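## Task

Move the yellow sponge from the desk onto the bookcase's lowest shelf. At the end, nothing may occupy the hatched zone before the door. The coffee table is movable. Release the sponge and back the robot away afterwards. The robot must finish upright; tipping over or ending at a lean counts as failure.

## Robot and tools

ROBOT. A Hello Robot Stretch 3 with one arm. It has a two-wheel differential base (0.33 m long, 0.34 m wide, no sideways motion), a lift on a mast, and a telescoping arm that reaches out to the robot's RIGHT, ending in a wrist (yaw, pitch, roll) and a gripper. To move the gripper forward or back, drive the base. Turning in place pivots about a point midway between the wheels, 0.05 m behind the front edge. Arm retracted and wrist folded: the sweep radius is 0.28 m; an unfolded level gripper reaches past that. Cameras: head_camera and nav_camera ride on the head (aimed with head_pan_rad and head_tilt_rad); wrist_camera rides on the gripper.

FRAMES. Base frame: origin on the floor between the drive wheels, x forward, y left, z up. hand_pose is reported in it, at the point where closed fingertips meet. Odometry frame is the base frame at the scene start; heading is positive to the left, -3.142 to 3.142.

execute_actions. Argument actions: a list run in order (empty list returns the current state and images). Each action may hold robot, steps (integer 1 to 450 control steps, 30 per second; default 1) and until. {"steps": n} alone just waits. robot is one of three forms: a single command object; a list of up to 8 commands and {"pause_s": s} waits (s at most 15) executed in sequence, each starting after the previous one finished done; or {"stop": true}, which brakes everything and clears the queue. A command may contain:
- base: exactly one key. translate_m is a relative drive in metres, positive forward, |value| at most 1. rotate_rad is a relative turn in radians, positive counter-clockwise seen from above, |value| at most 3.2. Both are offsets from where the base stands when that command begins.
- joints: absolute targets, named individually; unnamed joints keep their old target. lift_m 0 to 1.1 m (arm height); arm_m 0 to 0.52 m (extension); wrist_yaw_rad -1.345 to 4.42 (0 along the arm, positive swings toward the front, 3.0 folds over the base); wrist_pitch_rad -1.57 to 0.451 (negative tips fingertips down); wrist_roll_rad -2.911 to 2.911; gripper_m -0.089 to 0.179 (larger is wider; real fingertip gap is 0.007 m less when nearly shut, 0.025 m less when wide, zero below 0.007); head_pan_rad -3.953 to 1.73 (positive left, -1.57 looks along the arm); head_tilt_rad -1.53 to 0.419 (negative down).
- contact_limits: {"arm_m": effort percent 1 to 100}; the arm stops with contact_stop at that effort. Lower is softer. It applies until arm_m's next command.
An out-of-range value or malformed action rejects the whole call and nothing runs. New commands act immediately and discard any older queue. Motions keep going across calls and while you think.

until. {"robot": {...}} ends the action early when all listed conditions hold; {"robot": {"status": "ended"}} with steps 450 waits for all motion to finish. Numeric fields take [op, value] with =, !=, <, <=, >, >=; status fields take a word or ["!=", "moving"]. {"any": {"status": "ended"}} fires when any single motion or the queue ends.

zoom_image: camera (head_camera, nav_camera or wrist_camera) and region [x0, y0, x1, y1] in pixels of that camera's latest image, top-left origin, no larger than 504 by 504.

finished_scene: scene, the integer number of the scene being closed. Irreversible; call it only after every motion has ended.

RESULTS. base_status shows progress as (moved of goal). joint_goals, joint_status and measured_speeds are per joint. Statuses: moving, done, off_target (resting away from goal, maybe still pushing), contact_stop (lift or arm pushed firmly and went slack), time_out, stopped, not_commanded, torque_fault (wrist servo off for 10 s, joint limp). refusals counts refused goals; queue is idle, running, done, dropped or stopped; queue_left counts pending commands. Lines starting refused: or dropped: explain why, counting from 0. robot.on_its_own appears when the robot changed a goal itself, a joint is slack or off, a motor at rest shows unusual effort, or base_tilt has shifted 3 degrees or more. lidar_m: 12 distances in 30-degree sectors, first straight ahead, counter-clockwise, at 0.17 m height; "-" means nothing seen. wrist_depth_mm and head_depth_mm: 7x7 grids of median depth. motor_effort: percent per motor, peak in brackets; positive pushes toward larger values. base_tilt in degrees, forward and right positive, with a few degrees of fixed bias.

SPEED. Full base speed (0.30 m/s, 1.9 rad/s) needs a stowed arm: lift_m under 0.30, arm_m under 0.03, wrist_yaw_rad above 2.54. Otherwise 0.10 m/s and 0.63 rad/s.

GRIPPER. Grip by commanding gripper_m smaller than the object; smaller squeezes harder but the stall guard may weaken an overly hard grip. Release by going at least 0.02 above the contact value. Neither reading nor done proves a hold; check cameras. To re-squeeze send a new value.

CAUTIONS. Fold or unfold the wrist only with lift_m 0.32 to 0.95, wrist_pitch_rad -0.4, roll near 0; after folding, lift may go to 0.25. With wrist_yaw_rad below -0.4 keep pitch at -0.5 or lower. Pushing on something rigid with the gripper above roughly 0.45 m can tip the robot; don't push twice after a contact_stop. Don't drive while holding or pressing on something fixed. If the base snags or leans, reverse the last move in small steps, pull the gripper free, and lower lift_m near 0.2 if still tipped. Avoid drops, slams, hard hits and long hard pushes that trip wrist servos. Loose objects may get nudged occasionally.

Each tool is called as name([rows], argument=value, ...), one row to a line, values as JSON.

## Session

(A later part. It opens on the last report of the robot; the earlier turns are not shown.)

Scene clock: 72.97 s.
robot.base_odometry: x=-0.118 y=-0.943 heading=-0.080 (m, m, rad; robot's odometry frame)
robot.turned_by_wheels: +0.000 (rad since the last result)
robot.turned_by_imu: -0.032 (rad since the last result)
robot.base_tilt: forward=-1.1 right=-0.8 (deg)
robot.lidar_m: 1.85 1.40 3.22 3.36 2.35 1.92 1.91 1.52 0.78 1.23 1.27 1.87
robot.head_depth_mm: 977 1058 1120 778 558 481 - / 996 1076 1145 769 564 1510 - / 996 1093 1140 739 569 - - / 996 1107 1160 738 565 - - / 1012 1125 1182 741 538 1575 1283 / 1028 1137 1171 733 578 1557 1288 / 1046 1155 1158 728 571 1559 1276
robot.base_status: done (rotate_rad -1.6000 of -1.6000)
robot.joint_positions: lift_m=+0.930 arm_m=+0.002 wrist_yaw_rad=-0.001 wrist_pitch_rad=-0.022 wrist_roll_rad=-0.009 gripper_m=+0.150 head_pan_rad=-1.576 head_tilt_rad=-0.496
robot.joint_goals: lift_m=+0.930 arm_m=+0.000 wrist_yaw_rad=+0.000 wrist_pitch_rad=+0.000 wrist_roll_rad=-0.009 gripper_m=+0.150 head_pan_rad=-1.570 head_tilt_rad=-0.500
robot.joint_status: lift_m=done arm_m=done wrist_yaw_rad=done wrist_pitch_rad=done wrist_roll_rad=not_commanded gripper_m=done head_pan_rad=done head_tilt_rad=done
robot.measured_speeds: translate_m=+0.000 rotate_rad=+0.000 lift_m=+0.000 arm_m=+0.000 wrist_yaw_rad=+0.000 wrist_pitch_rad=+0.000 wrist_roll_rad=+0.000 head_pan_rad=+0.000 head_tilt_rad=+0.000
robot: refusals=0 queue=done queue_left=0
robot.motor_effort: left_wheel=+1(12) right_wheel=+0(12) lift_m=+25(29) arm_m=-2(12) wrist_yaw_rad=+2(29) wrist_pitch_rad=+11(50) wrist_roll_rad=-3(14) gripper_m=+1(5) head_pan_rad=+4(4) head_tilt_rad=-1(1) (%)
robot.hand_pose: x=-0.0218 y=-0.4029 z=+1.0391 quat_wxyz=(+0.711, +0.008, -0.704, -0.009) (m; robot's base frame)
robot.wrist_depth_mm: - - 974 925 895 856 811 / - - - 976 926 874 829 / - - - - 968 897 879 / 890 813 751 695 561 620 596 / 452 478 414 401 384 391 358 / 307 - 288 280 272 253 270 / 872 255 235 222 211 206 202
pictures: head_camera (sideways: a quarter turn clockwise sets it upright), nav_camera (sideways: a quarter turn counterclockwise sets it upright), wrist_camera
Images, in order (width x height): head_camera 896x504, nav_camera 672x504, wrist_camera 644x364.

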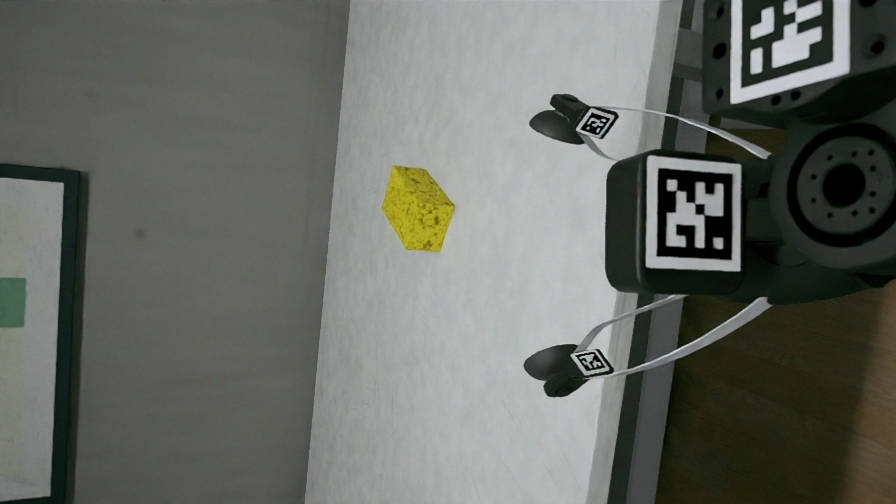

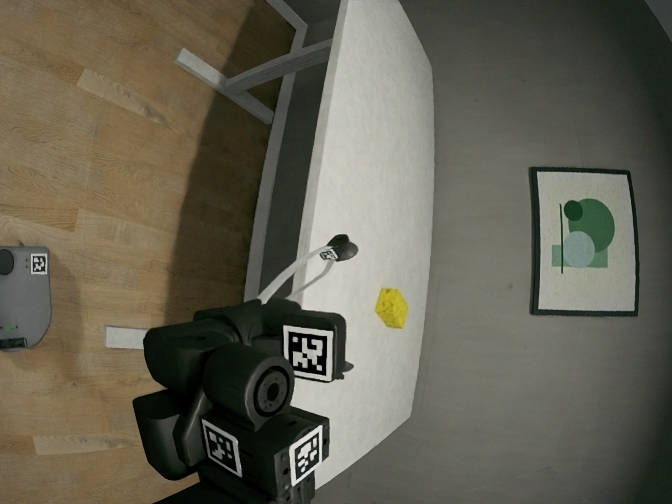

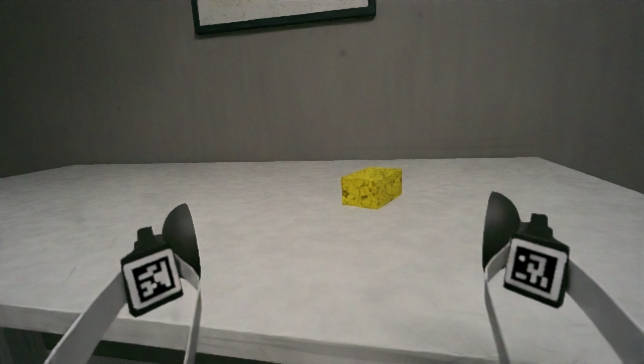

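execute_actions([
  {"robot":[{"joints":{"arm_m":0.2}},{"joints":{"lift_m":0.85}},{"joints":{"arm_m":0.29}}],"steps":300,"until":{"robot":{"status":"ended"}}},
])

Scene clock: 80.37 s.
robot.base_odometry: x=-0.118 y=-0.943 heading=-0.080 (m, m, rad; robot's odometry frame)
robot.turned_by_wheels: +0.000 (rad since the last result)
robot.turned_by_imu: +0.002 (rad since the last result)
robot.base_tilt: forward=-1.1 right=-1.0 (deg)
robot.lidar_m: 1.85 1.40 3.24 3.36 2.34 1.92 1.90 1.51 0.78 1.22 1.27 1.87
robot.head_depth_mm: 984 1060 1127 779 606 - - / 1001 1076 1142 773 - 1473 1192 / 999 1100 1158 769 - 1498 1308 / 1006 1111 1163 774 - 1492 1311 / 1017 1130 1189 791 542 1582 1291 / 1031 1146 1186 743 561 1573 1285 / 1048 1165 1169 732 576 1556 1289
robot.base_status: done (rotate_rad -1.6001 of -1.6000)
robot.joint_positions: lift_m=+0.877 arm_m=+0.200 wrist_yaw_rad=+0.001 wrist_pitch_rad=+0.047 wrist_roll_rad=-0.022 gripper_m=+0.150 head_pan_rad=-1.576 head_tilt_rad=-0.497
robot.joint_goals: lift_m=+0.878 arm_m=+0.200 wrist_yaw_rad=+0.000 wrist_pitch_rad=+0.000 wrist_roll_rad=-0.022 gripper_m=+0.150 head_pan_rad=-1.570 head_tilt_rad=-0.500
robot.joint_status: lift_m=contact_stop arm_m=done wrist_yaw_rad=done wrist_pitch_rad=done wrist_roll_rad=not_commanded gripper_m=done head_pan_rad=done head_tilt_rad=done
robot.measured_speeds: translate_m=+0.000 rotate_rad=-0.003 lift_m=-0.010 arm_m=+0.001 wrist_yaw_rad=+0.050 wrist_pitch_rad=+0.312 wrist_roll_rad=+0.000 head_pan_rad=+0.000 head_tilt_rad=-0.024
robot: refusals=0 queue=dropped queue_left=0
robot.on_its_own: lift_m is slack since a contact_stop, until your next command for it (your +0.850 is given up)
robot.motor_effort: left_wheel=-5(5) right_wheel=+0(2) lift_m=+18(26) arm_m=+2(2) wrist_yaw_rad=-4(3) wrist_pitch_rad=-32(37) wrist_roll_rad=+5(6) gripper_m=+0(0) head_pan_rad=+4(4) head_tilt_rad=-1(1) (%)
robot.hand_pose: x=-0.0212 y=-0.6018 z=+1.0039 quat_wxyz=(+0.715, -0.016, -0.699, +0.016) (m; robot's base frame)
robot.wrist_depth_mm: 949 888 812 774 732 691 663 / 963 906 853 806 755 713 676 / - 924 872 824 763 729 687 / 983 883 813 747 687 660 613 / 392 426 366 318 290 351 314 / 245 - 234 228 223 206 225 / 189 174 173 169 166 163 161
pictures: head_camera (sideways: a quarter turn clockwise sets it upright), nav_camera (sideways: a quarter turn counterclockwise sets it upright), wrist_camera
dropped: robot: command 1 of its queue: lift_m: contact_stop
Images, in order (width x height): head_camera 896x504, nav_camera 672x504, wrist_camera 644x364.

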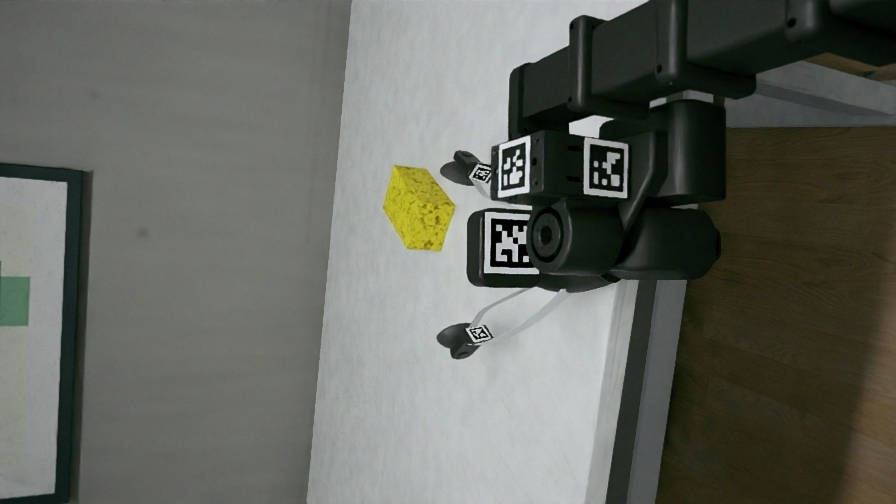

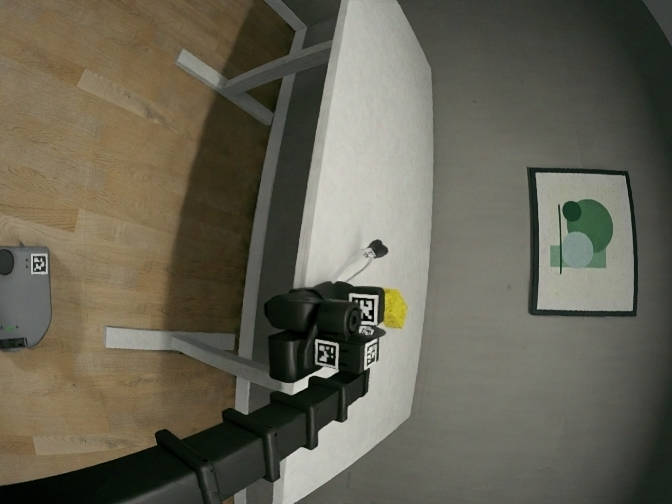

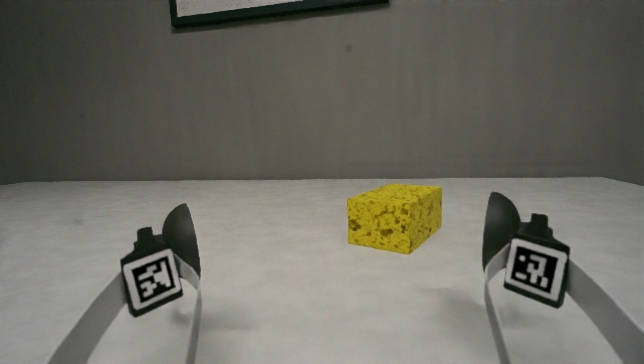

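execute_actions([
  {"robot":[{"joints":{"lift_m":0.895},"base":{"translate_m":-0.04}},{"joints":{"arm_m":0.31}},{"joints":{"gripper_m":0.0}},{"pause_s":0.5},{"joints":{"lift_m":0.97}}],"steps":300,"until":{"robot":{"status":"ended"}}},
])

Scene clock: 91.37 s.
robot.base_odometry: x=-0.158 y=-0.940 heading=-0.080 (m, m, rad; robot's odometry frame)
robot.turned_by_wheels: +0.000 (rad since the last result)
robot.turned_by_imu: -0.006 (rad since the last result)
robot.base_tilt: forward=-1.1 right=-0.8 (deg)
robot.lidar_m: 1.89 1.44 3.28 3.36 2.30 1.88 1.86 1.51 0.77 1.22 1.30 1.91
robot.head_depth_mm: 974 1057 1127 - 535 1492 1327 / 994 1060 1137 689 551 985 1158 / 1002 1084 1143 678 546 1539 1313 / 996 1098 1167 - 543 1541 1298 / 1006 1118 1175 743 538 1566 1288 / 1022 1129 1170 734 555 1560 1286 / 1032 1151 1147 725 551 1559 1283
robot.base_status: done (translate_m -0.0400 of -0.0400)
robot.joint_positions: lift_m=+0.970 arm_m=+0.310 wrist_yaw_rad=+0.002 wrist_pitch_rad=-0.017 wrist_roll_rad=-0.017 gripper_m=+0.000 head_pan_rad=-1.576 head_tilt_rad=-0.497
robot.joint_goals: lift_m=+0.970 arm_m=+0.310 wrist_yaw_rad=+0.000 wrist_pitch_rad=+0.000 wrist_roll_rad=-0.017 gripper_m=+0.000 head_pan_rad=-1.570 head_tilt_rad=-0.500
robot.joint_status: lift_m=done arm_m=done wrist_yaw_rad=done wrist_pitch_rad=done wrist_roll_rad=not_commanded gripper_m=done head_pan_rad=done head_tilt_rad=done
robot.measured_speeds: translate_m=+0.000 rotate_rad=+0.000 lift_m=+0.000 arm_m=+0.000 wrist_yaw_rad=+0.000 wrist_pitch_rad=+0.000 wrist_roll_rad=+0.000 head_pan_rad=+0.000 head_tilt_rad=+0.000
robot: refusals=0 queue=done queue_left=0
robot.motor_effort: left_wheel=+1(10) right_wheel=+0(5) lift_m=+38(42) arm_m=+3(2) wrist_yaw_rad=-3(7) wrist_pitch_rad=+8(24) wrist_roll_rad=+2(7) gripper_m=-1(84) head_pan_rad=+3(4) head_tilt_rad=-1(1) (%)
robot.hand_pose: x=-0.0210 y=-0.7105 z=+1.0801 quat_wxyz=(+0.713, +0.007, -0.701, -0.006) (m; robot's base frame)
robot.wrist_depth_mm: 767 721 675 646 610 584 559 / 806 759 714 666 631 595 569 / 844 787 736 695 662 617 588 / 871 803 763 703 676 631 608 / 566 548 525 - 489 478 460 / 383 372 367 254 290 339 333 / 289 284 279 229 244 264 260
pictures: head_camera (sideways: a quarter turn clockwise sets it upright), nav_camera (sideways: a quarter turn counterclockwise sets it upright), wrist_camera
Images, in order (width x height): head_camera 896x504, nav_camera 672x504, wrist_camera 644x364.

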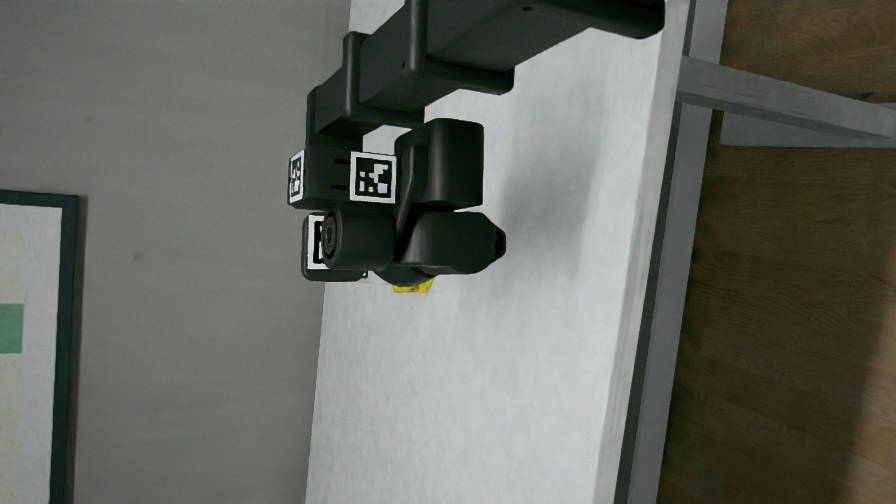

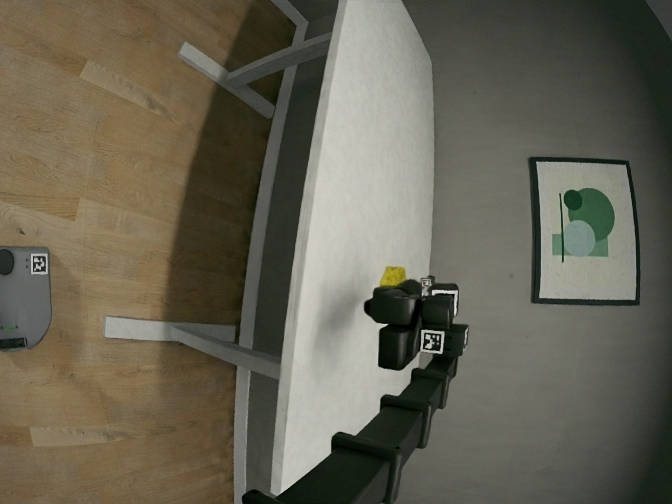

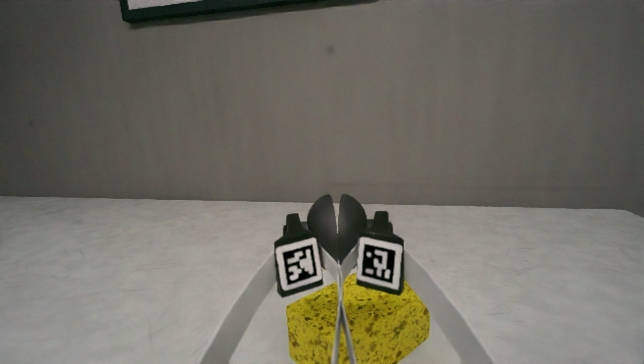

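execute_actions([
  {"robot":{"joints":{"arm_m":0.05,"lift_m":1.0}},"steps":200,"until":{"robot":{"status":"ended"}}},
])

Scene clock: 97.80 s.
robot.base_odometry: x=-0.158 y=-0.940 heading=-0.080 (m, m, rad; robot's odometry frame)
robot.turned_by_wheels: +0.000 (rad since the last result)
robot.turned_by_imu: -0.002 (rad since the last result)
robot.base_tilt: forward=-1.0 right=-0.9 (deg)
robot.lidar_m: 1.89 1.44 3.28 3.36 2.30 1.88 1.86 1.50 0.76 1.22 1.30 1.90
robot.head_depth_mm: 979 1057 1124 - - - - / 986 1068 1140 858 - - 1160 / 1000 1084 1141 - - - 1251 / 995 1104 1154 - - - 1245 / 1013 1118 1179 742 538 1568 1300 / 1022 1135 1171 734 553 1558 1287 / 1035 1152 1149 728 551 1556 1281
robot.base_status: done (translate_m -0.0400 of -0.0400)
robot.joint_positions: lift_m=+1.000 arm_m=+0.050 wrist_yaw_rad=+0.001 wrist_pitch_rad=-0.017 wrist_roll_rad=-0.017 gripper_m=+0.000 head_pan_rad=-1.576 head_tilt_rad=-0.497
robot.joint_goals: lift_m=+1.000 arm_m=+0.050 wrist_yaw_rad=+0.000 wrist_pitch_rad=+0.000 wrist_roll_rad=-0.017 gripper_m=+0.000 head_pan_rad=-1.570 head_tilt_rad=-0.500
robot.joint_status: lift_m=done arm_m=done wrist_yaw_rad=done wrist_pitch_rad=done wrist_roll_rad=not_commanded gripper_m=done head_pan_rad=done head_tilt_rad=done
robot.measured_speeds: translate_m=+0.000 rotate_rad=+0.000 lift_m=+0.000 arm_m=+0.000 wrist_yaw_rad=+0.000 wrist_pitch_rad=+0.000 wrist_roll_rad=+0.000 head_pan_rad=+0.000 head_tilt_rad=+0.000
robot: refusals=0 queue=done queue_left=0
robot.motor_effort: left_wheel=+1(0) right_wheel=+0(0) lift_m=+39(40) arm_m=-2(3) wrist_yaw_rad=-1(2) wrist_pitch_rad=+8(8) wrist_roll_rad=+2(2) gripper_m=-3(1) head_pan_rad=+3(3) head_tilt_rad=-1(1) (%)
robot.hand_pose: x=-0.0212 y=-0.4511 z=+1.1100 quat_wxyz=(+0.713, +0.007, -0.701, -0.006) (m; robot's base frame)
robot.wrist_depth_mm: - 999 943 874 847 811 769 / - - 991 926 876 842 784 / - - - 982 915 848 803 / - - - 964 912 869 837 / 663 643 618 - 575 559 596 / 449 438 426 390 384 395 390 / 338 334 326 323 312 309 303
pictures: head_camera (sideways: a quarter turn clockwise sets it upright), nav_camera (sideways: a quarter turn counterclockwise sets it upright), wrist_camera
Images, in order (width x height): head_camera 896x504, nav_camera 672x504, wrist_camera 644x364.

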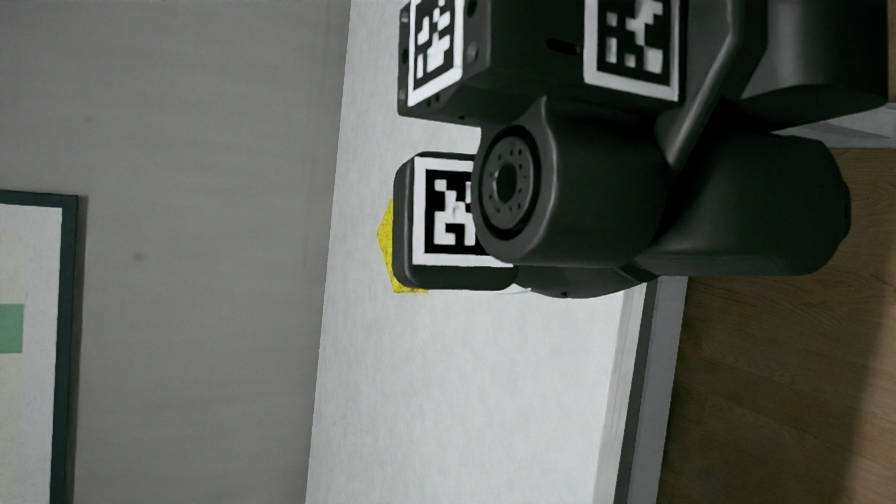

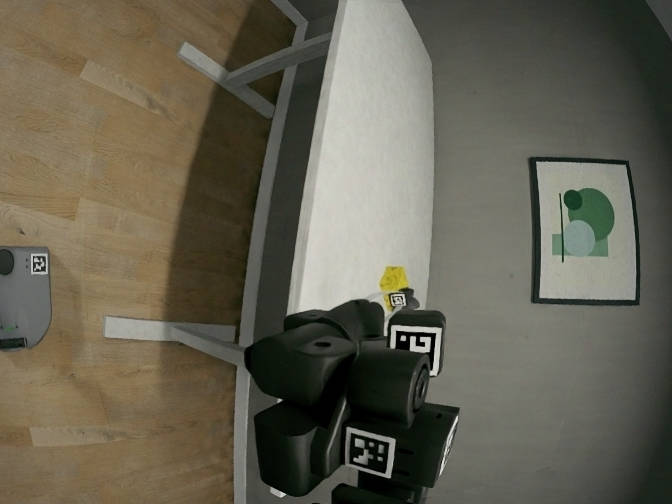

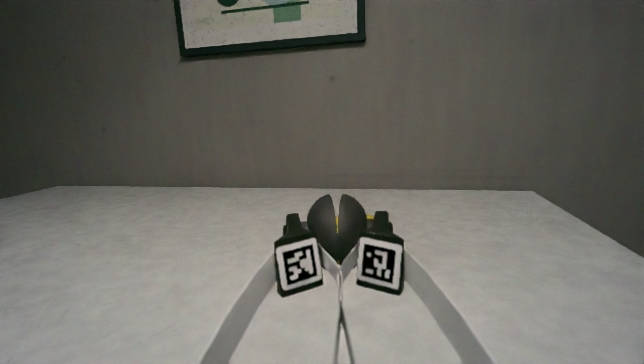

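execute_actions([
  {"robot":[{"joints":{"gripper_m":0.15,"lift_m":0.895}},{"joints":{"arm_m":0.2}}],"steps":300,"until":{"robot":{"status":"ended"}}},
])

Scene clock: 104.17 s.
robot.base_odometry: x=-0.158 y=-0.940 heading=-0.080 (m, m, rad; robot's odometry frame)
robot.turned_by_wheels: +0.000 (rad since the last result)
robot.turned_by_imu: -0.002 (rad since the last result)
robot.base_tilt: forward=-1.0 right=-0.8 (deg)
robot.lidar_m: 1.88 1.44 3.27 3.35 2.31 1.87 1.87 1.50 0.77 1.22 1.30 1.91
robot.head_depth_mm: 979 1051 1116 775 - - 1326 / 987 1071 1131 812 - 1006 1154 / 1001 1079 1138 807 - 1504 1307 / 995 1102 1146 759 - 1532 1303 / 1010 1120 1174 780 537 1562 1288 / 1027 1134 1170 735 555 1566 1286 / 1041 1150 1144 727 551 1556 1280
robot.base_status: done (translate_m -0.0400 of -0.0400)
robot.joint_positions: lift_m=+0.895 arm_m=+0.200 wrist_yaw_rad=+0.001 wrist_pitch_rad=-0.017 wrist_roll_rad=-0.017 gripper_m=+0.150 head_pan_rad=-1.576 head_tilt_rad=-0.497
robot.joint_goals: lift_m=+0.895 arm_m=+0.200 wrist_yaw_rad=+0.000 wrist_pitch_rad=+0.000 wrist_roll_rad=-0.017 gripper_m=+0.150 head_pan_rad=-1.570 head_tilt_rad=-0.500
robot.joint_status: lift_m=done arm_m=done wrist_yaw_rad=done wrist_pitch_rad=done wrist_roll_rad=not_commanded gripper_m=done head_pan_rad=done head_tilt_rad=done
robot.measured_speeds: translate_m=+0.000 rotate_rad=+0.000 lift_m=+0.000 arm_m=+0.000 wrist_yaw_rad=+0.000 wrist_pitch_rad=+0.000 wrist_roll_rad=+0.000 head_pan_rad=+0.000 head_tilt_rad=+0.000
robot: refusals=0 queue=done queue_left=0
robot.motor_effort: left_wheel=+1(0) right_wheel=+0(0) lift_m=+25(35) arm_m=+3(3) wrist_yaw_rad=-2(2) wrist_pitch_rad=+9(8) wrist_roll_rad=+2(2) gripper_m=+1(85) head_pan_rad=+4(3) head_tilt_rad=-1(1) (%)
robot.hand_pose: x=-0.0212 y=-0.6004 z=+1.0054 quat_wxyz=(+0.713, +0.007, -0.701, -0.006) (m; robot's base frame)
robot.wrist_depth_mm: 914 832 783 755 707 674 637 / 946 881 831 784 731 687 662 / 972 911 845 795 771 713 684 / 648 606 574 420 441 484 453 / 342 360 317 303 295 301 280 / 230 - 220 214 210 195 211 / 184 169 169 165 162 160 157
pictures: head_camera (sideways: a quarter turn clockwise sets it upright), nav_camera (sideways: a quarter turn counterclockwise sets it upright), wrist_camera
Images, in order (width x height): head_camera 896x504, nav_camera 672x504, wrist_camera 644x364.

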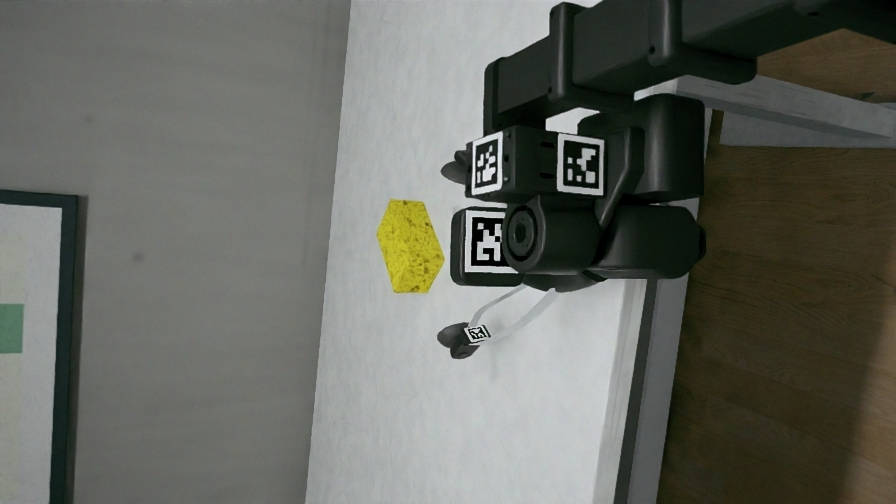

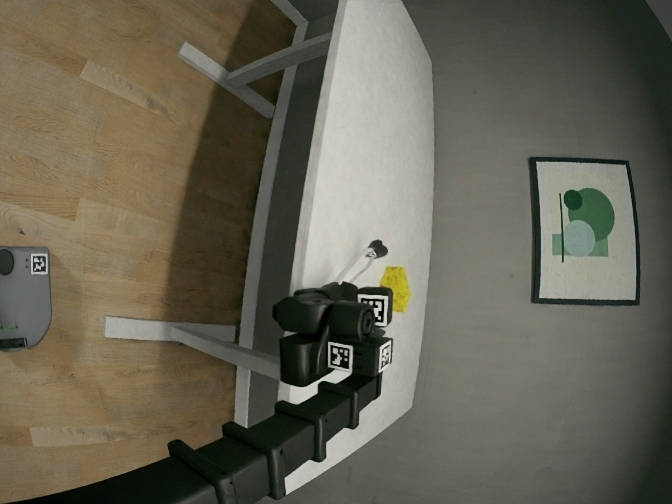

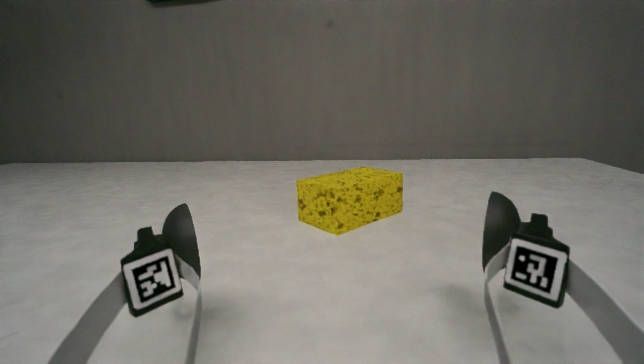

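execute_actions([
  {"robot":[{"joints":{"arm_m":0.235}},{"joints":{"gripper_m":0.02}},{"pause_s":0.5},{"joints":{"lift_m":1.0}},{"joints":{"arm_m":0.05}}],"steps":300,"until":{"robot":{"status":"ended"}}},
])

Scene clock: 115.60 s.
robot.base_odometry: x=-0.158 y=-0.940 heading=-0.080 (m, m, rad; robot's odometry frame)
robot.turned_by_wheels: +0.000 (rad since the last result)
robot.turned_by_imu: -0.003 (rad since the last result)
robot.base_tilt: forward=-1.0 right=-0.8 (deg)
robot.lidar_m: 1.89 1.44 3.28 3.37 2.31 1.88 1.87 1.50 0.77 1.22 1.30 1.91
robot.head_depth_mm: 975 1062 1117 - - - - / 989 1074 1134 859 - - 1162 / 995 1087 1141 - - - 1246 / 999 1100 1157 - - - 1242 / 1018 1118 1168 743 536 1571 1293 / 1019 1127 1172 733 554 1560 1288 / 1040 1150 1156 725 551 1544 1285
robot.base_status: done (translate_m -0.0400 of -0.0400)
robot.joint_positions: lift_m=+1.000 arm_m=+0.050 wrist_yaw_rad=+0.001 wrist_pitch_rad=-0.017 wrist_roll_rad=-0.017 gripper_m=+0.020 head_pan_rad=-1.576 head_tilt_rad=-0.497
robot.joint_goals: lift_m=+1.000 arm_m=+0.050 wrist_yaw_rad=+0.000 wrist_pitch_rad=+0.000 wrist_roll_rad=-0.017 gripper_m=+0.020 head_pan_rad=-1.570 head_tilt_rad=-0.500
robot.joint_status: lift_m=done arm_m=done wrist_yaw_rad=done wrist_pitch_rad=done wrist_roll_rad=not_commanded gripper_m=done head_pan_rad=done head_tilt_rad=done
robot.measured_speeds: translate_m=+0.000 rotate_rad=+0.000 lift_m=+0.000 arm_m=+0.000 wrist_yaw_rad=+0.000 wrist_pitch_rad=+0.000 wrist_roll_rad=+0.000 head_pan_rad=+0.000 head_tilt_rad=+0.000
robot: refusals=0 queue=done queue_left=0
robot.motor_effort: left_wheel=+1(1) right_wheel=+0(0) lift_m=+39(40) arm_m=-2(3) wrist_yaw_rad=-2(2) wrist_pitch_rad=+8(9) wrist_roll_rad=+2(2) gripper_m=+0(85) head_pan_rad=+4(4) head_tilt_rad=-1(1) (%)
robot.hand_pose: x=-0.0212 y=-0.4511 z=+1.1099 quat_wxyz=(+0.713, +0.007, -0.701, -0.006) (m; robot's base frame)
robot.wrist_depth_mm: - 994 911 868 845 809 765 / - - 981 951 877 833 790 / - - - 958 909 851 815 / - - - 978 908 855 841 / 654 644 620 483 573 558 590 / 446 433 426 394 382 397 385 / 338 331 324 322 315 306 302
pictures: head_camera (sideways: a quarter turn clockwise sets it upright), nav_camera (sideways: a quarter turn counterclockwise sets it upright), wrist_camera
Images, in order (width x height): head_camera 896x504, nav_camera 672x504, wrist_camera 644x364.

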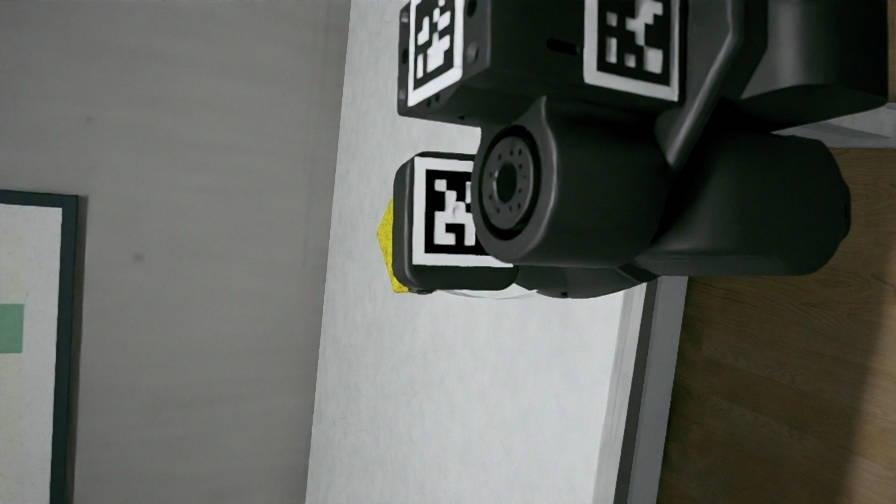

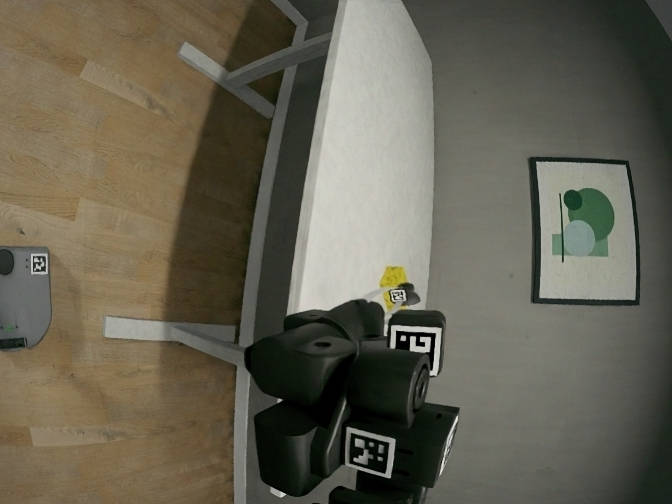

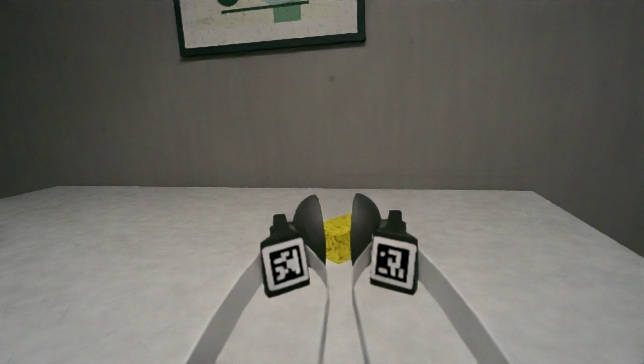

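execute_actions([
  {"robot":[{"base":{"rotate_rad":1.7},"joints":{"gripper_m":0.0,"arm_m":0}},{"base":{"translate_m":1.0},"joints":{"lift_m":0.4}},{"base":{"translate_m":1.0}},{"base":{"translate_m":0.2}},{"base":{"rotate_rad":1.5},"joints":{"head_tilt_rad":-0.6}}],"steps":450,"until":{"robot":{"status":"ended"}}},
  {"steps":450,"until":{"robot":{"status":"ended"}}},
  {"steps":300,"until":{"robot":{"status":"ended"}}},
])

Scene clock: 157.13 s.
robot.base_odometry: x=-0.266 y=+1.257 heading=+3.120 (m, m, rad; robot's odometry frame)
robot.turned_by_wheels: +3.200 (rad since the last result)
robot.turned_by_imu: +3.187 (rad since the last result)
robot.base_tilt: forward=-1.1 right=-0.8 (deg)
robot.lidar_m: 1.27 1.42 2.28 2.88 2.29 1.93 2.49 1.75 1.45 1.17 1.51 1.24
robot.head_depth_mm: 1164 1272 1403 1567 1714 1487 1252 / 1182 1292 1420 1596 1746 1476 1238 / 1199 1313 1447 1629 1774 1476 1236 / 1215 1328 1486 1656 1782 1449 1237 / 1236 1283 1394 1487 1626 1454 1228 / 1257 1336 1446 1671 1630 1450 1213 / 1288 1353 1468 1701 1643 1446 1208
robot.base_status: done (rotate_rad +1.4999 of +1.5000)
robot.joint_positions: lift_m=+0.400 arm_m=+0.002 wrist_yaw_rad=+0.001 wrist_pitch_rad=-0.018 wrist_roll_rad=-0.017 gripper_m=+0.000 head_pan_rad=-1.576 head_tilt_rad=-0.592
robot.joint_goals: lift_m=+0.400 arm_m=+0.000 wrist_yaw_rad=+0.000 wrist_pitch_rad=+0.000 wrist_roll_rad=-0.017 gripper_m=+0.000 head_pan_rad=-1.570 head_tilt_rad=-0.600
robot.joint_status: lift_m=done arm_m=done wrist_yaw_rad=done wrist_pitch_rad=done wrist_roll_rad=not_commanded gripper_m=done head_pan_rad=done head_tilt_rad=done
robot.measured_speeds: translate_m=+0.000 rotate_rad=+0.000 lift_m=+0.000 arm_m=+0.000 wrist_yaw_rad=+0.000 wrist_pitch_rad=+0.000 wrist_roll_rad=+0.000 head_pan_rad=+0.000 head_tilt_rad=+0.000
robot: refusals=0 queue=done queue_left=0
robot.motor_effort: left_wheel=-1(6) right_wheel=+2(5) lift_m=+25(38) arm_m=-3(2) wrist_yaw_rad=-1(1) wrist_pitch_rad=+9(9) wrist_roll_rad=+2(2) gripper_m=-2(72) head_pan_rad=+4(3) head_tilt_rad=-3(10) (%)
robot.hand_pose: x=-0.0212 y=-0.4031 z=+0.5104 quat_wxyz=(+0.713, +0.007, -0.701, -0.006) (m; robot's base frame)
robot.wrist_depth_mm: - - - - - - 993 / - - - - - - - / - - - - - - - / - - - - - - - / - - - - - - - / - - - - - - - / 898 865 852 838 815 811 801
pictures: head_camera (sideways: a quarter turn clockwise sets it upright), nav_camera (sideways: a quarter turn counterclockwise sets it upright), wrist_camera
Images, in order (width x height): head_camera 896x504, nav_camera 672x504, wrist_camera 644x364.

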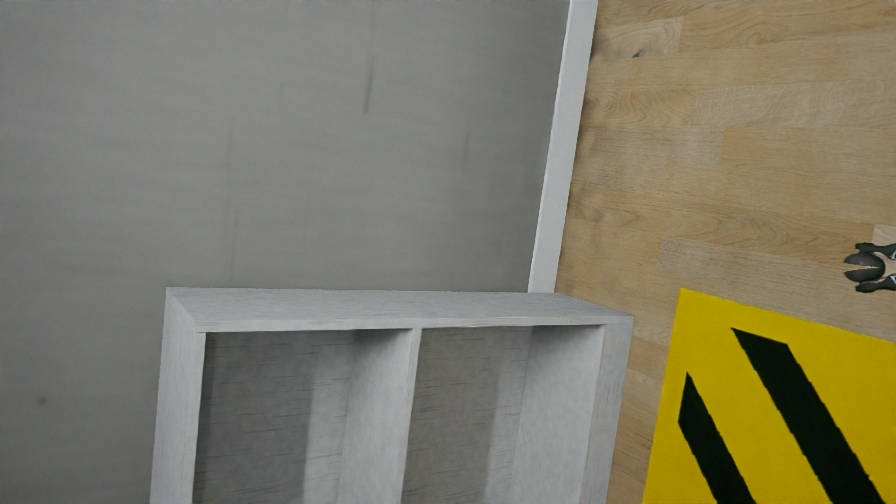

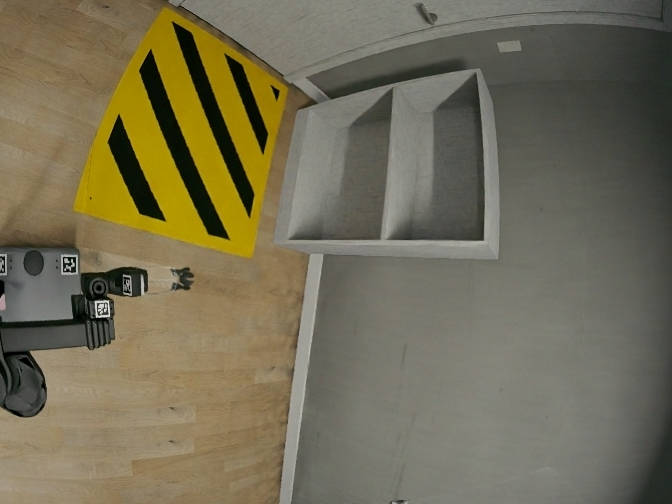

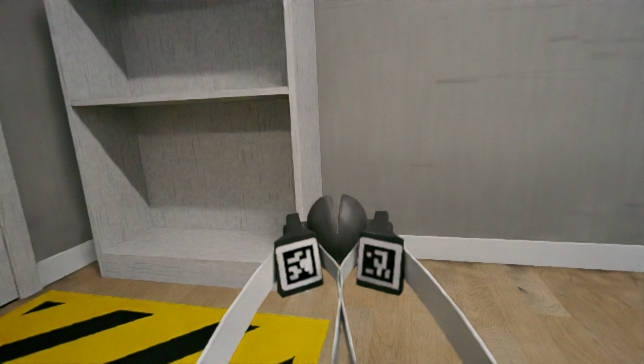

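execute_actions([
  {"robot":{"joints":{"head_pan_rad":1.57,"head_tilt_rad":-0.3}},"steps":120,"until":{"robot":{"status":"ended"}}},
])

Scene clock: 161.97 s.
robot.base_odometry: x=-0.266 y=+1.257 heading=+3.120 (m, m, rad; robot's odometry frame)
robot.turned_by_wheels: +0.000 (rad since the last result)
robot.turned_by_imu: -0.001 (rad since the last result)
robot.base_tilt: forward=-1.1 right=-0.8 (deg)
robot.lidar_m: 1.27 1.42 2.28 2.88 2.30 1.94 2.49 1.75 1.45 1.17 1.52 1.25
robot.head_depth_mm: 2739 2921 3116 3237 2743 1977 1521 / 2778 2943 3106 3247 2753 1960 1528 / 2847 2968 3169 3300 2706 1932 1511 / 2877 3064 3108 3306 2704 1923 1512 / 2908 3062 3195 3434 2660 1915 1510 / 2981 3041 3279 3411 2639 1927 1505 / 2987 3225 3236 3556 2638 1897 1496
robot.base_status: done (rotate_rad +1.4999 of +1.5000)
robot.joint_positions: lift_m=+0.400 arm_m=+0.002 wrist_yaw_rad=+0.001 wrist_pitch_rad=-0.018 wrist_roll_rad=-0.017 gripper_m=+0.000 head_pan_rad=+1.563 head_tilt_rad=-0.310
robot.joint_goals: lift_m=+0.400 arm_m=+0.000 wrist_yaw_rad=+0.000 wrist_pitch_rad=+0.000 wrist_roll_rad=-0.017 gripper_m=+0.000 head_pan_rad=+1.570 head_tilt_rad=-0.300
robot.joint_status: lift_m=done arm_m=done wrist_yaw_rad=done wrist_pitch_rad=done wrist_roll_rad=not_commanded gripper_m=done head_pan_rad=done head_tilt_rad=done
robot.measured_speeds: translate_m=+0.000 rotate_rad=+0.000 lift_m=+0.000 arm_m=+0.000 wrist_yaw_rad=+0.000 wrist_pitch_rad=+0.000 wrist_roll_rad=+0.000 head_pan_rad=+0.000 head_tilt_rad=+0.000
robot: refusals=0 queue=done queue_left=0
robot.motor_effort: left_wheel=-2(1) right_wheel=+2(2) lift_m=+25(25) arm_m=-2(2) wrist_yaw_rad=-1(2) wrist_pitch_rad=+8(8) wrist_roll_rad=+2(1) gripper_m=-1(2) head_pan_rad=+5(40) head_tilt_rad=+3(18) (%)
robot.hand_pose: x=-0.0212 y=-0.4031 z=+0.5104 quat_wxyz=(+0.713, +0.007, -0.701, -0.006) (m; robot's base frame)
robot.wrist_depth_mm: - - - - - - 983 / - - - - - - - / - - - - - - - / - - - - - - - / - - - - - - - / - - - - - - - / 887 865 849 835 826 813 801
pictures: head_camera (sideways: a quarter turn clockwise sets it upright), nav_camera (sideways: a quarter turn counterclockwise sets it upright), wrist_camera
Images, in order (width x height): head_camera 896x504, nav_camera 672x504, wrist_camera 644x364.

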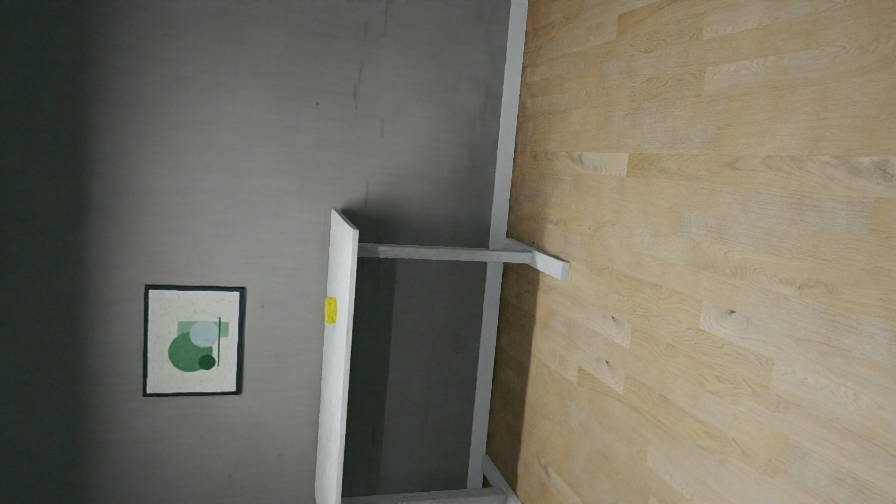

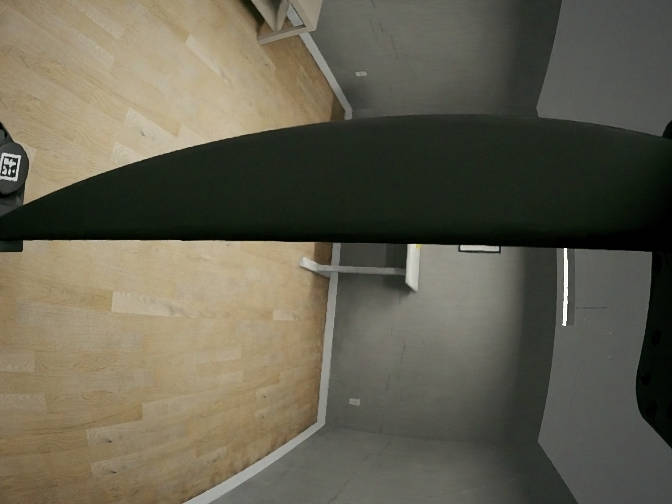

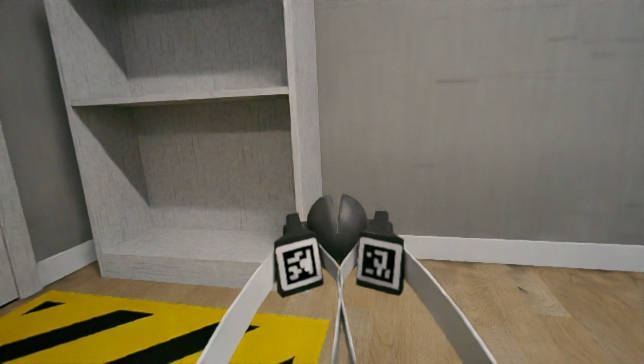

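execute_actions([
  {"robot":[{"base":{"rotate_rad":-1.5},"joints":{"head_pan_rad":-1.57,"head_tilt_rad":-0.5}},{"base":{"translate_m":-1.0},"joints":{"lift_m":0.97}},{"base":{"translate_m":-1.0}},{"base":{"translate_m":-0.2}},{"base":{"rotate_rad":-1.7},"joints":{"gripper_m":0.15}},{"joints":{"lift_m":0.895,"arm_m":0.2}}],"steps":450,"until":{"robot":{"status":"ended"}}},
  {"steps":450,"until":{"robot":{"status":"ended"}}},
  {"steps":300,"until":{"robot":{"status":"ended"}}},
])

Scene clock: 205.03 s.
robot.base_odometry: x=-0.158 y=-0.940 heading=-0.080 (m, m, rad; robot's odometry frame)
robot.turned_by_wheels: -3.200 (rad since the last result)
robot.turned_by_imu: -3.208 (rad since the last result)
robot.base_tilt: forward=-1.0 right=-0.8 (deg)
robot.lidar_m: 1.89 1.44 3.27 3.37 2.30 1.87 1.87 1.50 0.77 1.22 1.30 1.91
robot.head_depth_mm: 973 1054 1117 780 - - 1317 / 990 1069 1133 813 - 1251 1145 / 997 1091 1141 800 - 1496 1303 / 993 1104 1157 759 - 1531 1297 / 1017 1117 1175 782 538 1584 1302 / 1025 1134 1182 736 555 1574 1291 / 1043 1161 1166 729 552 1563 1284
robot.base_status: done (rotate_rad -1.6999 of -1.7000)
robot.joint_positions: lift_m=+0.895 arm_m=+0.200 wrist_yaw_rad=+0.001 wrist_pitch_rad=-0.018 wrist_roll_rad=-0.017 gripper_m=+0.150 head_pan_rad=-1.563 head_tilt_rad=-0.494
robot.joint_goals: lift_m=+0.895 arm_m=+0.200 wrist_yaw_rad=+0.000 wrist_pitch_rad=+0.000 wrist_roll_rad=-0.017 gripper_m=+0.150 head_pan_rad=-1.570 head_tilt_rad=-0.500
robot.joint_status: lift_m=done arm_m=done wrist_yaw_rad=done wrist_pitch_rad=done wrist_roll_rad=not_commanded gripper_m=done head_pan_rad=done head_tilt_rad=done
robot.measured_speeds: translate_m=+0.000 rotate_rad=+0.000 lift_m=+0.000 arm_m=+0.000 wrist_yaw_rad=+0.000 wrist_pitch_rad=+0.000 wrist_roll_rad=+0.000 head_pan_rad=+0.000 head_tilt_rad=+0.000
robot: refusals=0 queue=done queue_left=0
robot.motor_effort: left_wheel=+2(8) right_wheel=-1(4) lift_m=+25(38) arm_m=+3(1) wrist_yaw_rad=-2(1) wrist_pitch_rad=+8(9) wrist_roll_rad=+2(2) gripper_m=+0(86) head_pan_rad=-3(39) head_tilt_rad=-2(13) (%)
robot.hand_pose: x=-0.0212 y=-0.6004 z=+1.0053 quat_wxyz=(+0.713, +0.007, -0.701, -0.006) (m; robot's base frame)
robot.wrist_depth_mm: 896 858 792 745 711 670 641 / 924 871 825 765 740 694 663 / 966 922 858 809 756 727 683 / 659 604 572 371 442 487 457 / 342 360 316 300 296 304 279 / 230 - 219 215 209 194 212 / 184 170 168 166 162 160 156
pictures: head_camera (sideways: a quarter turn clockwise sets it upright), nav_camera (sideways: a quarter turn counterclockwise sets it upright), wrist_camera
Images, in order (width x height): head_camera 896x504, nav_camera 672x504, wrist_camera 644x364.

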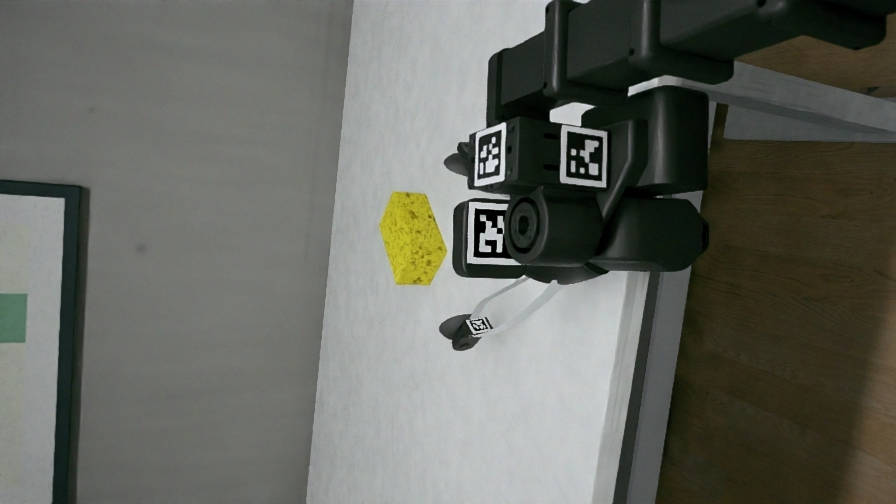

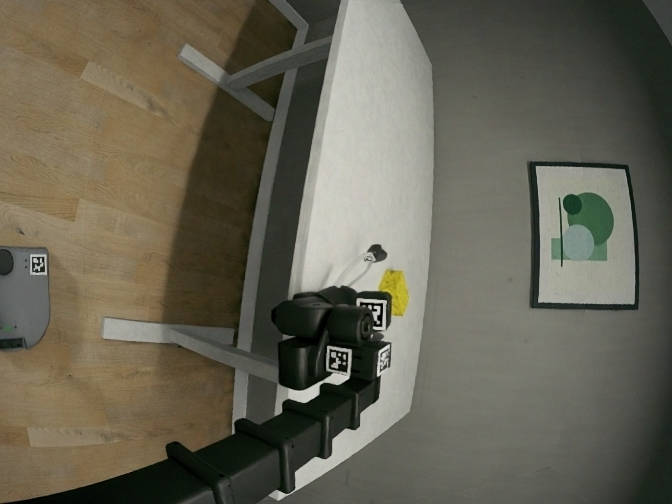

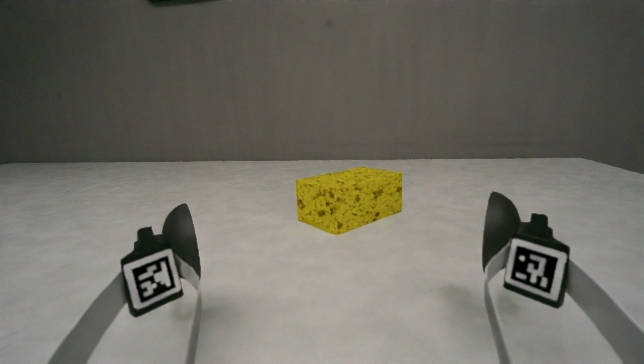

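execute_actions([
  {"robot":[{"joints":{"arm_m":0.28}},{"joints":{"gripper_m":0.0}},{"pause_s":0.5},{"joints":{"lift_m":1.0}},{"joints":{"arm_m":0.05,"wrist_yaw_rad":0.6}}],"steps":300,"until":{"robot":{"status":"ended"}}},
])

Scene clock: 216.67 s.
robot.base_odometry: x=-0.158 y=-0.940 heading=-0.080 (m, m, rad; robot's odometry frame)
robot.turned_by_wheels: +0.000 (rad since the last result)
robot.turned_by_imu: -0.003 (rad since the last result)
robot.base_tilt: forward=-1.1 right=-0.8 (deg)
robot.lidar_m: 1.88 1.44 3.26 3.35 2.31 1.87 1.87 1.51 0.77 1.22 1.30 1.91
robot.head_depth_mm: 977 1051 1114 - - - 1292 / 992 1067 1134 865 - - 1134 / 997 1083 1139 792 - - 1242 / 994 1100 1153 754 - - 1270 / 1014 1115 1174 - - - 1294 / 1026 1138 1183 828 - 1579 1292 / 1040 1157 1165 811 553 1557 1286
robot.base_status: done (rotate_rad -1.6999 of -1.7000)
robot.joint_positions: lift_m=+1.000 arm_m=+0.050 wrist_yaw_rad=+0.599 wrist_pitch_rad=-0.018 wrist_roll_rad=-0.017 gripper_m=+0.000 head_pan_rad=-1.563 head_tilt_rad=-0.494
robot.joint_goals: lift_m=+1.000 arm_m=+0.050 wrist_yaw_rad=+0.600 wrist_pitch_rad=+0.000 wrist_roll_rad=-0.017 gripper_m=+0.000 head_pan_rad=-1.570 head_tilt_rad=-0.500
robot.joint_status: lift_m=done arm_m=done wrist_yaw_rad=done wrist_pitch_rad=done wrist_roll_rad=not_commanded gripper_m=done head_pan_rad=done head_tilt_rad=done
robot.measured_speeds: translate_m=+0.000 rotate_rad=+0.000 lift_m=+0.000 arm_m=+0.000 wrist_yaw_rad=+0.000 wrist_pitch_rad=+0.000 wrist_roll_rad=+0.000 head_pan_rad=+0.000 head_tilt_rad=+0.000
robot: refusals=0 queue=done queue_left=0
robot.motor_effort: left_wheel=+2(3) right_wheel=-1(1) lift_m=+38(39) arm_m=-2(3) wrist_yaw_rad=+2(5) wrist_pitch_rad=+8(9) wrist_roll_rad=+2(2) gripper_m=-2(86) head_pan_rad=-3(3) head_tilt_rad=-2(2) (%)
robot.hand_pose: x=+0.1228 y=-0.4066 z=+1.1098 quat_wxyz=(+0.684, +0.213, -0.668, +0.204) (m; robot's base frame)
robot.wrist_depth_mm: - - - - 971 821 702 / - - - - - 851 714 / - - - - - 872 748 / - - - - 984 853 741 / - - 620 - 575 549 536 / - - 469 387 384 395 368 / - - - 320 309 307 301
pictures: head_camera (sideways: a quarter turn clockwise sets it upright), nav_camera (sideways: a quarter turn counterclockwise sets it upright), wrist_camera
Images, in order (width x height): head_camera 896x504, nav_camera 672x504, wrist_camera 644x364.

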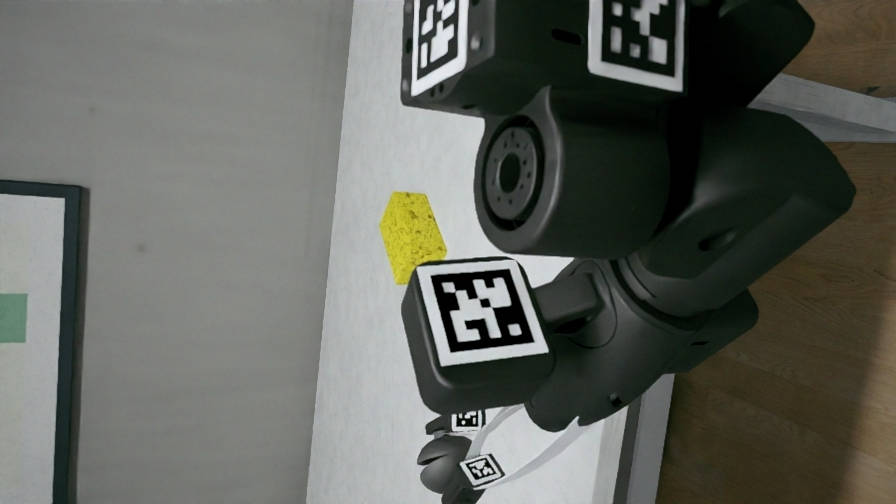

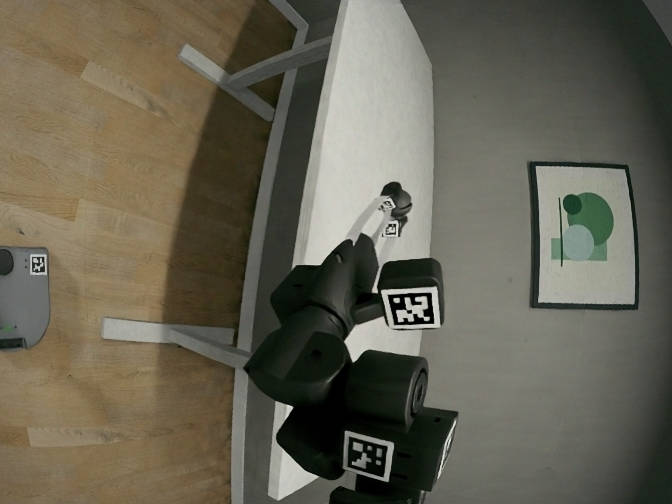

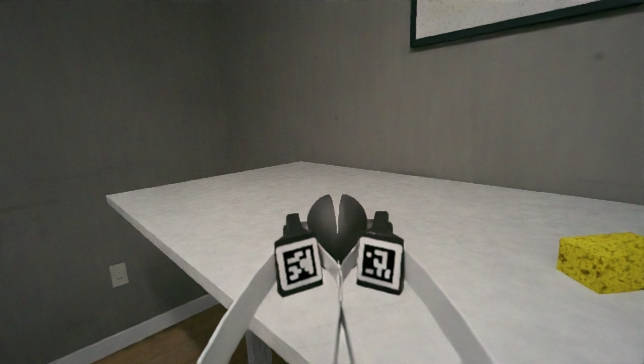

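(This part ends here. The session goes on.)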